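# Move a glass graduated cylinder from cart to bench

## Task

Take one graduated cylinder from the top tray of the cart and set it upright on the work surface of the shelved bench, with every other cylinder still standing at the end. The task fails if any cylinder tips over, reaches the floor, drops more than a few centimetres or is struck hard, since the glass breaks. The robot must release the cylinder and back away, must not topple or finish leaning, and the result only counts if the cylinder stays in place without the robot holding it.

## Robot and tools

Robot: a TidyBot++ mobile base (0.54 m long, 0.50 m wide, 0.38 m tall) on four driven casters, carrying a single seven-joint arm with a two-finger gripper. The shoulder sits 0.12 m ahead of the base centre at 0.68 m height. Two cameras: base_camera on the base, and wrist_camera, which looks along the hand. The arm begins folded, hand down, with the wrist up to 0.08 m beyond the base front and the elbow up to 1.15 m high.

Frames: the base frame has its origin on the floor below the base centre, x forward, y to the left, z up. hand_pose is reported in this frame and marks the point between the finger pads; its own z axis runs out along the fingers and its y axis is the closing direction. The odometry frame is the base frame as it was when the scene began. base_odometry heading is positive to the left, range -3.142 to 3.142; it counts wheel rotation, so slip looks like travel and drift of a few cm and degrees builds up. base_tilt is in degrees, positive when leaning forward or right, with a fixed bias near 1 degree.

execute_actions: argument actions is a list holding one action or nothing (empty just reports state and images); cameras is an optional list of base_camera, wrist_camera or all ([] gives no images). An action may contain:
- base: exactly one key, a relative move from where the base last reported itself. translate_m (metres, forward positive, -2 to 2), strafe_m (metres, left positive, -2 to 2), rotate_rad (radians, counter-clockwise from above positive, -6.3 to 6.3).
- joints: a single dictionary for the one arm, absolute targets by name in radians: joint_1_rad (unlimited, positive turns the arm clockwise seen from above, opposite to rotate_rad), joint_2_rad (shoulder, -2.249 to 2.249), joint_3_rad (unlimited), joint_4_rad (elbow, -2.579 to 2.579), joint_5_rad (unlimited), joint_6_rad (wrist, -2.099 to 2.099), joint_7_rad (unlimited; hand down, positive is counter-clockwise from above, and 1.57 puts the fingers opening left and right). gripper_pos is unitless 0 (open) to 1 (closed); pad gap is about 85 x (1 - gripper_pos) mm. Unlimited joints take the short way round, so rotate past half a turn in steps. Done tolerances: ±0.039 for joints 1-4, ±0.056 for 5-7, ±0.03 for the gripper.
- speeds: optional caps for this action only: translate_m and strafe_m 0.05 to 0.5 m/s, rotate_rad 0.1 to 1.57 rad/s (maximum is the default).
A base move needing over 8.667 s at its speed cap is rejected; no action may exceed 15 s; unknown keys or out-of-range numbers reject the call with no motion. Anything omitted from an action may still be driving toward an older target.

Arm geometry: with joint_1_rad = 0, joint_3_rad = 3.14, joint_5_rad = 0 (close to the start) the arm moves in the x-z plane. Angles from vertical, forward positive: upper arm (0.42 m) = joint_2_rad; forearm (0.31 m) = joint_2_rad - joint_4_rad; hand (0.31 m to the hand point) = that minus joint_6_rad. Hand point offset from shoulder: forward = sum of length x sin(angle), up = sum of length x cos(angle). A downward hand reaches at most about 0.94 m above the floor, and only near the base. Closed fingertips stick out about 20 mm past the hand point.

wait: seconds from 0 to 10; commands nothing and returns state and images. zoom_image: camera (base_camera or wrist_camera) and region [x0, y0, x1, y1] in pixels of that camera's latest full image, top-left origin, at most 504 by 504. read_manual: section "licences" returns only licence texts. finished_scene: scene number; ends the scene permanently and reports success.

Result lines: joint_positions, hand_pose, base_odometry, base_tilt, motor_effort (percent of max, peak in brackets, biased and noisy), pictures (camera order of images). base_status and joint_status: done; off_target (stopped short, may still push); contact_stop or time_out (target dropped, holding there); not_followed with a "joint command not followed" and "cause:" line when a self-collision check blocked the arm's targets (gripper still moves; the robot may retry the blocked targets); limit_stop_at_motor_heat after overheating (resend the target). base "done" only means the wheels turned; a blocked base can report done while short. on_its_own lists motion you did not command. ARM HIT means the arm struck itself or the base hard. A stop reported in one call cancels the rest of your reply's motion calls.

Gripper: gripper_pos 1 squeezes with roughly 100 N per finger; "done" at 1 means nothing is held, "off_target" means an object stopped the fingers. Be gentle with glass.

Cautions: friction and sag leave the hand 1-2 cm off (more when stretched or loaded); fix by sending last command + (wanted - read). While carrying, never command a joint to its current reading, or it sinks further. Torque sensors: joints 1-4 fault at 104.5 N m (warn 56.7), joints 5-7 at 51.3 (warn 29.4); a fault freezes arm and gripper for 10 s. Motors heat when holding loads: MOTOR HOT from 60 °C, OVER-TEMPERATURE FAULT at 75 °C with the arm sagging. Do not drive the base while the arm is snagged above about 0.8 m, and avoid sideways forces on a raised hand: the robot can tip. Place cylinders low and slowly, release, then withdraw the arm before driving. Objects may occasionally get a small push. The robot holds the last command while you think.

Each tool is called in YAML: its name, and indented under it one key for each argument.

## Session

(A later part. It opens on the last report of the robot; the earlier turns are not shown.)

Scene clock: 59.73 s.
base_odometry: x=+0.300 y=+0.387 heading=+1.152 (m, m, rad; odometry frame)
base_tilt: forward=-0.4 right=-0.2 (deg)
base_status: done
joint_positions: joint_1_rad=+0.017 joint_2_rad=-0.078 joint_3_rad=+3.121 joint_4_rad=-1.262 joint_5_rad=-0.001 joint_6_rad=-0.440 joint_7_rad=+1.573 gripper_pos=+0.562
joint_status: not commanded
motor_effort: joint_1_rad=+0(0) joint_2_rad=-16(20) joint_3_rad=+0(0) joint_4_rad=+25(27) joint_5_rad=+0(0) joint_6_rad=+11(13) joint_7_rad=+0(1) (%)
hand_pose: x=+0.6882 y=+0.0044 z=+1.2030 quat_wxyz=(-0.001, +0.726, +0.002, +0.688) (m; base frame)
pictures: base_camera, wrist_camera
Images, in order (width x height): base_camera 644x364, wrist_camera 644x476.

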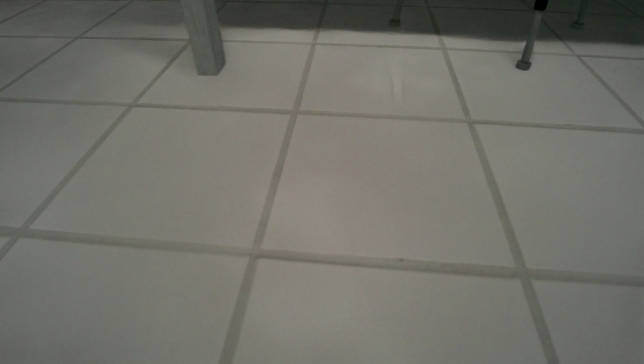

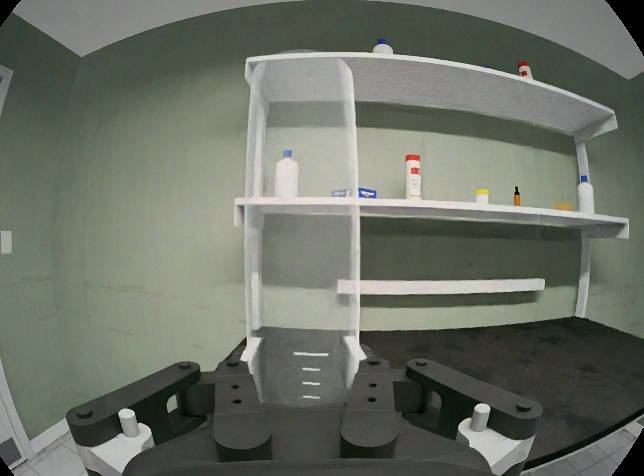

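execute_actions:
  actions:
    - {"base":{"translate_m":0.29},"speeds":{"translate_m":0.08}}

Scene clock: 64.10 s.
base_odometry: x=+0.418 y=+0.652 heading=+1.152 (m, m, rad; odometry frame)
base_tilt: forward=-0.4 right=-0.1 (deg)
base_status: done
joint_positions: joint_1_rad=+0.017 joint_2_rad=-0.078 joint_3_rad=+3.121 joint_4_rad=-1.262 joint_5_rad=-0.001 joint_6_rad=-0.440 joint_7_rad=+1.573 gripper_pos=+0.562
joint_status: not commanded
motor_effort: joint_1_rad=+0(1) joint_2_rad=-17(20) joint_3_rad=+0(0) joint_4_rad=+25(26) joint_5_rad=+0(0) joint_6_rad=+11(12) joint_7_rad=+0(0) (%)
hand_pose: x=+0.6879 y=+0.0044 z=+1.2033 quat_wxyz=(-0.001, +0.726, +0.002, +0.688) (m; base frame)
pictures: base_camera, wrist_camera
Images, in order (width x height): base_camera 644x364, wrist_camera 644x476.

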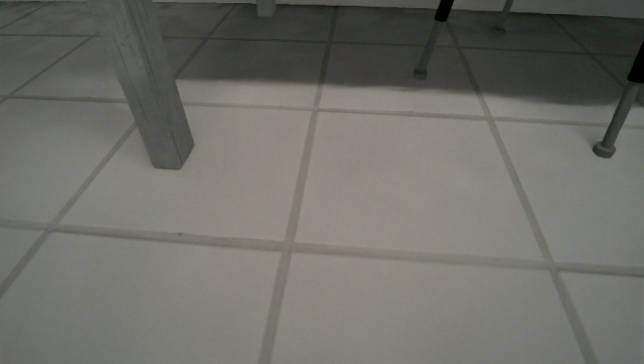

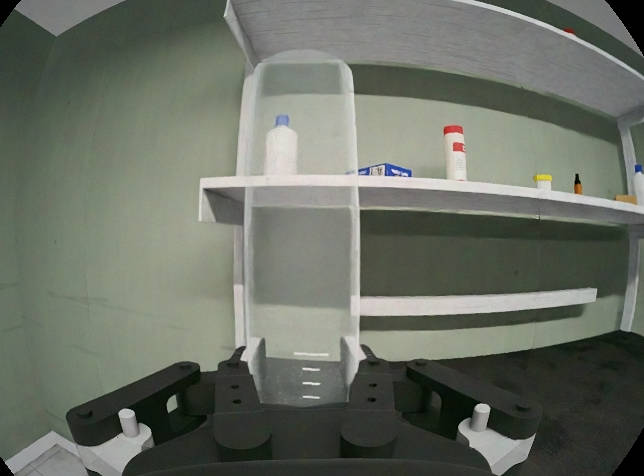

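execute_actions:
  actions:
    - {"base":{"translate_m":0.06},"speeds":{"translate_m":0.06}}
  cameras: []

execute_actions:
  actions:
    - {"joints":{"joint_2_rad":-0.11,"joint_4_rad":-1.5,"joint_6_rad":-0.2}}

Scene clock: 65.90 s.
base_odometry: x=+0.442 y=+0.707 heading=+1.152 (m, m, rad; odometry frame)
base_tilt: forward=-0.4 right=-0.2 (deg)
base_status: done
joint_positions: joint_1_rad=+0.017 joint_2_rad=-0.079 joint_3_rad=+3.121 joint_4_rad=-1.262 joint_5_rad=-0.001 joint_6_rad=-0.440 joint_7_rad=+1.573 gripper_pos=+0.562
joint_status: not commanded
motor_effort: joint_1_rad=+0(1) joint_2_rad=-17(20) joint_3_rad=+0(0) joint_4_rad=+26(27) joint_5_rad=+0(0) joint_6_rad=+11(11) joint_7_rad=+0(0) (%)
hand_pose: x=+0.6877 y=+0.0044 z=+1.2036 quat_wxyz=(-0.001, +0.725, +0.002, +0.688) (m; base frame)
pictures: none
No camera images: the call's "cameras" was empty. Leave "cameras" out to get every camera's image.

Scene clock: 67.23 s.
base_odometry: x=+0.442 y=+0.707 heading=+1.152 (m, m, rad; odometry frame)
base_tilt: forward=-0.4 right=-0.1 (deg)
base_status: not commanded
joint_positions: joint_1_rad=+0.017 joint_2_rad=-0.087 joint_3_rad=+3.121 joint_4_rad=-1.503 joint_5_rad=-0.001 joint_6_rad=-0.240 joint_7_rad=+1.573 gripper_pos=+0.562
joint_status: all done
motor_effort: joint_1_rad=+0(0) joint_2_rad=-18(19) joint_3_rad=+0(1) joint_4_rad=+27(28) joint_5_rad=+0(0) joint_6_rad=+11(11) joint_7_rad=+0(1) (%)
hand_pose: x=+0.7030 y=+0.0043 z=+1.1229 quat_wxyz=(-0.001, +0.737, +0.002, +0.676) (m; base frame)
pictures: base_camera, wrist_camera
Images, in order (width x height): base_camera 644x364, wrist_camera 644x476.

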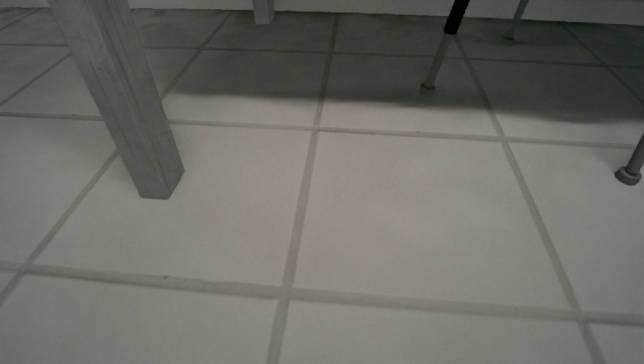

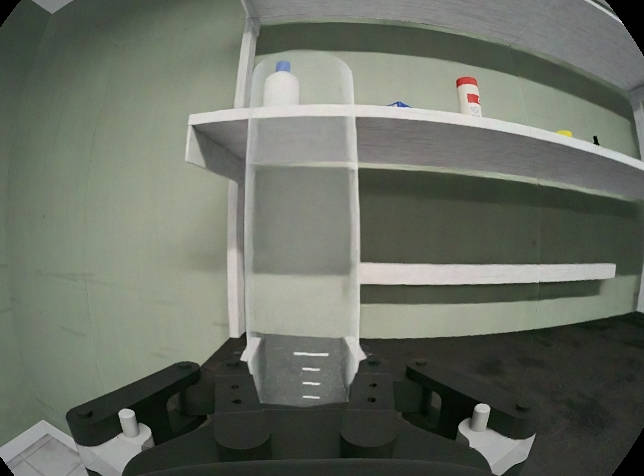

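execute_actions:
  actions:
    - {"joints":{"joint_6_rad":-0.14}}
  cameras: []

execute_actions:
  actions:
    - {"joints":{"joint_4_rad":-1.57,"joint_6_rad":-0.07}}
  cameras: ["wrist_camera"]

Scene clock: 68.07 s.
base_odometry: x=+0.442 y=+0.707 heading=+1.152 (m, m, rad; odometry frame)
base_tilt: forward=-0.4 right=-0.1 (deg)
base_status: not commanded
joint_positions: joint_1_rad=+0.017 joint_2_rad=-0.091 joint_3_rad=+3.121 joint_4_rad=-1.505 joint_5_rad=-0.001 joint_6_rad=-0.172 joint_7_rad=+1.573 gripper_pos=+0.562
joint_status: all done
motor_effort: joint_1_rad=+0(0) joint_2_rad=-18(19) joint_3_rad=+0(0) joint_4_rad=+27(28) joint_5_rad=+0(0) joint_6_rad=+11(12) joint_7_rad=+0(1) (%)
hand_pose: x=+0.7025 y=+0.0044 z=+1.1452 quat_wxyz=(-0.001, +0.712, +0.002, +0.702) (m; base frame)
pictures: none
No camera images: the call's "cameras" was empty. Leave "cameras" out to get every camera's image.

Scene clock: 68.90 s.
base_odometry: x=+0.442 y=+0.707 heading=+1.152 (m, m, rad; odometry frame)
base_tilt: forward=-0.4 right=-0.2 (deg)
base_status: not commanded
joint_positions: joint_1_rad=+0.017 joint_2_rad=-0.092 joint_3_rad=+3.121 joint_4_rad=-1.573 joint_5_rad=-0.001 joint_6_rad=-0.110 joint_7_rad=+1.573 gripper_pos=+0.562
joint_status: all done
motor_effort: joint_1_rad=+0(0) joint_2_rad=-18(19) joint_3_rad=+0(1) joint_4_rad=+27(28) joint_5_rad=+0(0) joint_6_rad=+12(11) joint_7_rad=+0(0) (%)
hand_pose: x=+0.7043 y=+0.0043 z=+1.1226 quat_wxyz=(+0.000, +0.714, +0.002, +0.700) (m; base frame)
pictures: wrist_camera
Images, in order (width x height): wrist_camera 644x476.

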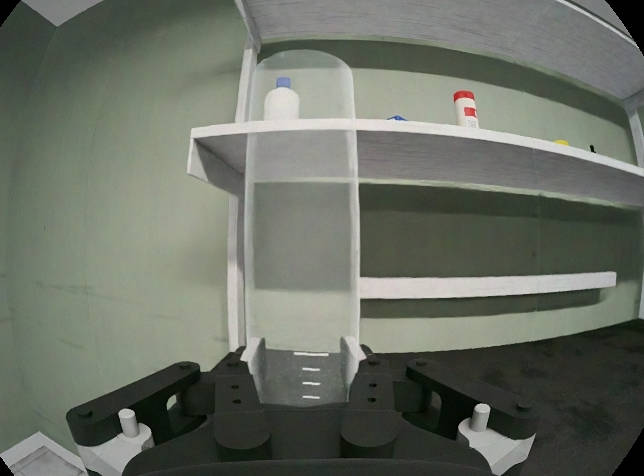

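No contact yet; continue down.

execute_actions:
  actions:
    - {"joints":{"joint_4_rad":-1.63,"joint_6_rad":-0.01}}
  cameras: []

execute_actions:
  actions:
    - {"joints":{"joint_4_rad":-1.69,"joint_6_rad":0.05}}
  cameras: ["wrist_camera"]

Scene clock: 69.87 s.
base_odometry: x=+0.442 y=+0.707 heading=+1.152 (m, m, rad; odometry frame)
base_tilt: forward=-0.4 right=-0.2 (deg)
base_status: not commanded
joint_positions: joint_1_rad=+0.017 joint_2_rad=-0.096 joint_3_rad=+3.121 joint_4_rad=-1.619 joint_5_rad=-0.001 joint_6_rad=-0.041 joint_7_rad=+1.573 gripper_pos=+0.562
joint_status: all done
motor_effort: joint_1_rad=+0(1) joint_2_rad=-17(18) joint_3_rad=-1(1) joint_4_rad=+25(27) joint_5_rad=+0(0) joint_6_rad=+9(10) joint_7_rad=+0(0) (%)
hand_pose: x=+0.7038 y=+0.0043 z=+1.1175 quat_wxyz=(+0.000, +0.705, +0.002, +0.709) (m; base frame)
pictures: none
No camera images: the call's "cameras" was empty. Leave "cameras" out to get every camera's image.

Scene clock: 70.63 s.
base_odometry: x=+0.442 y=+0.707 heading=+1.152 (m, m, rad; odometry frame)
base_tilt: forward=-0.4 right=-0.1 (deg)
base_status: not commanded
joint_positions: joint_1_rad=+0.017 joint_2_rad=-0.111 joint_3_rad=+3.121 joint_4_rad=-1.665 joint_5_rad=-0.001 joint_6_rad=+0.028 joint_7_rad=+1.573 gripper_pos=+0.562
joint_status: all done
motor_effort: joint_1_rad=+0(1) joint_2_rad=-14(16) joint_3_rad=+0(0) joint_4_rad=+23(25) joint_5_rad=+0(1) joint_6_rad=+8(10) joint_7_rad=+0(0) (%)
hand_pose: x=+0.6976 y=+0.0044 z=+1.1191 quat_wxyz=(+0.000, +0.691, +0.002, +0.723) (m; base frame)
pictures: wrist_camera
Images, in order (width x height): wrist_camera 644x476.

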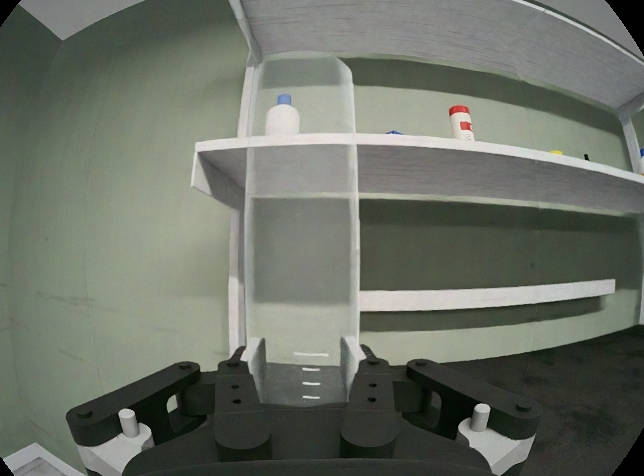

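execute_actions:
  actions:
    - {"joints":{"joint_2_rad":-0.09,"joint_4_rad":-1.59,"joint_6_rad":-0.11}}
  cameras: ["wrist_camera"]

Scene clock: 71.67 s.
base_odometry: x=+0.442 y=+0.707 heading=+1.152 (m, m, rad; odometry frame)
base_tilt: forward=-0.4 right=-0.1 (deg)
base_status: not commanded
joint_positions: joint_1_rad=+0.017 joint_2_rad=-0.096 joint_3_rad=+3.121 joint_4_rad=-1.601 joint_5_rad=-0.001 joint_6_rad=-0.081 joint_7_rad=+1.573 gripper_pos=+0.562
joint_status: all done
motor_effort: joint_1_rad=+0(0) joint_2_rad=-16(16) joint_3_rad=-1(0) joint_4_rad=+24(26) joint_5_rad=+0(1) joint_6_rad=+8(11) joint_7_rad=+0(0) (%)
hand_pose: x=+0.7033 y=+0.0043 z=+1.1170 quat_wxyz=(+0.000, +0.712, +0.002, +0.702) (m; base frame)
pictures: wrist_camera
Images, in order (width x height): wrist_camera 644x476.

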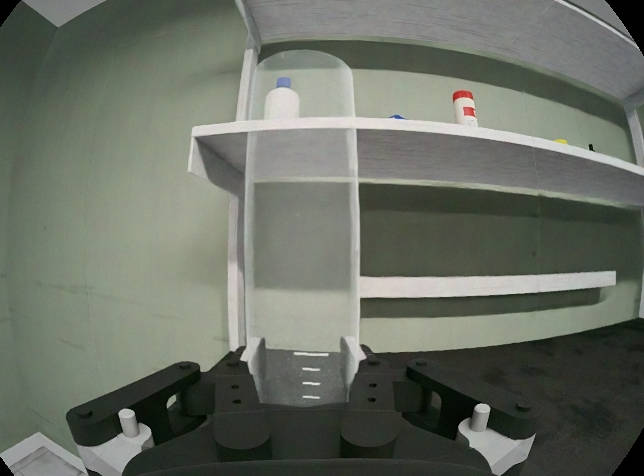

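Nearly level and resting. Release.

execute_actions:
  actions:
    - {"joints":{"gripper_pos":0.35}}
  cameras: ["wrist_camera"]

execute_actions:
  actions:
    - {"joints":{"gripper_pos":0.0}}
  cameras: ["wrist_camera"]

Scene clock: 72.70 s.
base_odometry: x=+0.442 y=+0.707 heading=+1.152 (m, m, rad; odometry frame)
base_tilt: forward=-0.4 right=-0.1 (deg)
base_status: not commanded
joint_positions: joint_1_rad=+0.017 joint_2_rad=-0.096 joint_3_rad=+3.121 joint_4_rad=-1.601 joint_5_rad=-0.001 joint_6_rad=-0.082 joint_7_rad=+1.573 gripper_pos=+0.350
joint_status: all done
motor_effort: joint_1_rad=+0(1) joint_2_rad=-16(16) joint_3_rad=+0(2) joint_4_rad=+24(25) joint_5_rad=+0(0) joint_6_rad=+9(10) joint_7_rad=+0(0) (%)
hand_pose: x=+0.7033 y=+0.0043 z=+1.1167 quat_wxyz=(+0.000, +0.713, +0.002, +0.702) (m; base frame)
pictures: wrist_camera
Images, in order (width x height): wrist_camera 644x476.

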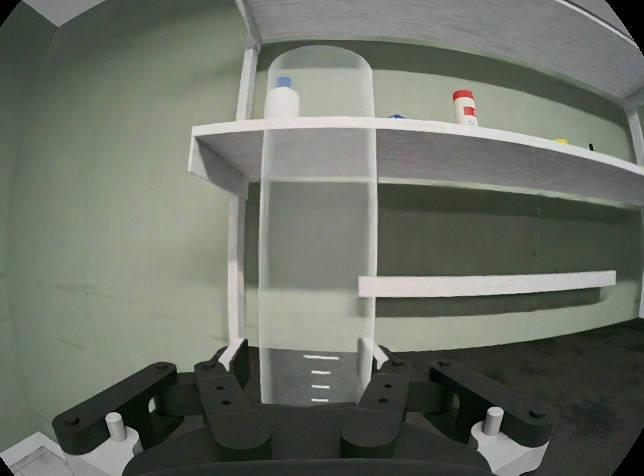

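Scene clock: 73.43 s.
base_odometry: x=+0.442 y=+0.707 heading=+1.152 (m, m, rad; odometry frame)
base_tilt: forward=-0.4 right=-0.1 (deg)
base_status: not commanded
joint_positions: joint_1_rad=+0.017 joint_2_rad=-0.096 joint_3_rad=+3.121 joint_4_rad=-1.601 joint_5_rad=-0.001 joint_6_rad=-0.082 joint_7_rad=+1.573 gripper_pos=+0.000
joint_status: all done
motor_effort: joint_1_rad=-1(0) joint_2_rad=-16(16) joint_3_rad=+0(0) joint_4_rad=+25(25) joint_5_rad=+0(0) joint_6_rad=+9(9) joint_7_rad=+0(0) (%)
hand_pose: x=+0.7033 y=+0.0043 z=+1.1167 quat_wxyz=(+0.000, +0.713, +0.002, +0.702) (m; base frame)
pictures: wrist_camera
Images, in order (width x height): wrist_camera 644x476.

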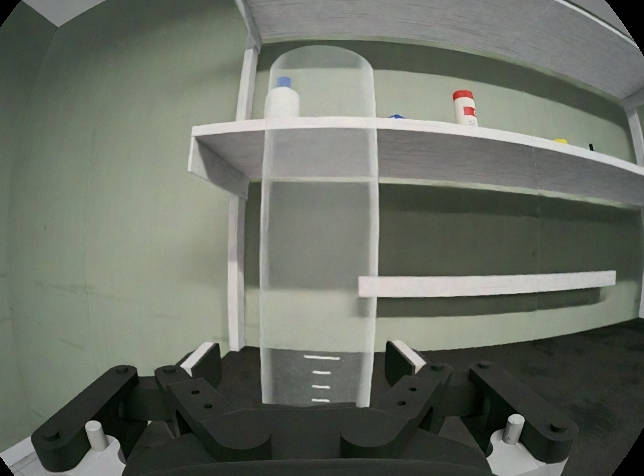

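execute_actions:
  actions:
    - {"base":{"translate_m":-0.45},"speeds":{"translate_m":0.25}}
  cameras: ["wrist_camera"]

execute_actions:
  actions:
    - {"joints":{"joint_6_rad":-0.45}}
  cameras: ["wrist_camera"]

Scene clock: 76.23 s.
base_odometry: x=+0.259 y=+0.296 heading=+1.152 (m, m, rad; odometry frame)
base_tilt: forward=-0.4 right=-0.1 (deg)
base_status: done
joint_positions: joint_1_rad=+0.017 joint_2_rad=-0.093 joint_3_rad=+3.121 joint_4_rad=-1.600 joint_5_rad=-0.001 joint_6_rad=-0.085 joint_7_rad=+1.573 gripper_pos=+0.000
joint_status: not commanded
motor_effort: joint_1_rad=+0(1) joint_2_rad=-16(18) joint_3_rad=+0(2) joint_4_rad=+24(26) joint_5_rad=+0(0) joint_6_rad=+9(9) joint_7_rad=+0(1) (%)
hand_pose: x=+0.7046 y=+0.0042 z=+1.1140 quat_wxyz=(+0.000, +0.715, +0.002, +0.699) (m; base frame)
pictures: wrist_camera
Images, in order (width x height): wrist_camera 644x476.

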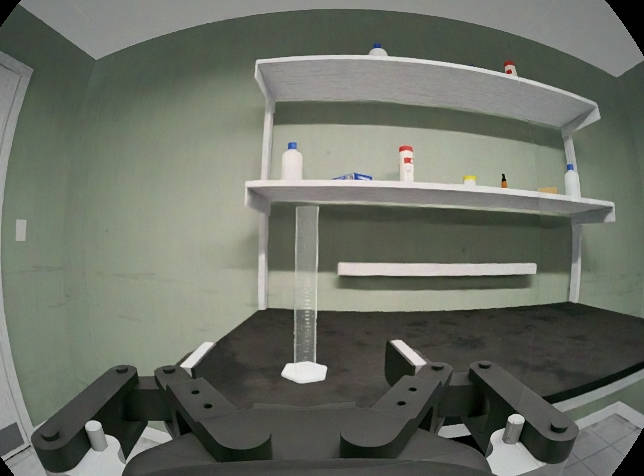

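Scene clock: 77.00 s.
base_odometry: x=+0.259 y=+0.296 heading=+1.152 (m, m, rad; odometry frame)
base_tilt: forward=-0.4 right=-0.1 (deg)
base_status: not commanded
joint_positions: joint_1_rad=+0.017 joint_2_rad=-0.090 joint_3_rad=+3.121 joint_4_rad=-1.596 joint_5_rad=-0.001 joint_6_rad=-0.445 joint_7_rad=+1.573 gripper_pos=+0.000
joint_status: all done
motor_effort: joint_1_rad=-1(0) joint_2_rad=-16(17) joint_3_rad=+0(0) joint_4_rad=+24(27) joint_5_rad=+0(0) joint_6_rad=+9(9) joint_7_rad=-1(1) (%)
hand_pose: x=+0.6836 y=+0.0040 z=+1.0057 quat_wxyz=(+0.000, +0.828, +0.002, +0.561) (m; base frame)
pictures: wrist_camera
Images, in order (width x height): wrist_camera 644x476.

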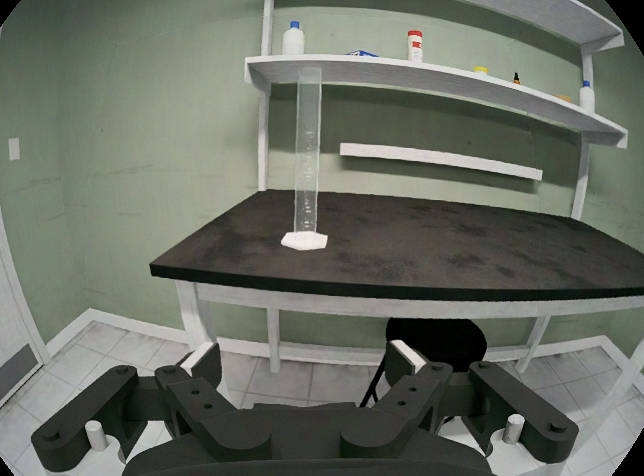

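finished_scene:
  scene: 1

The scene is finished: the task was done.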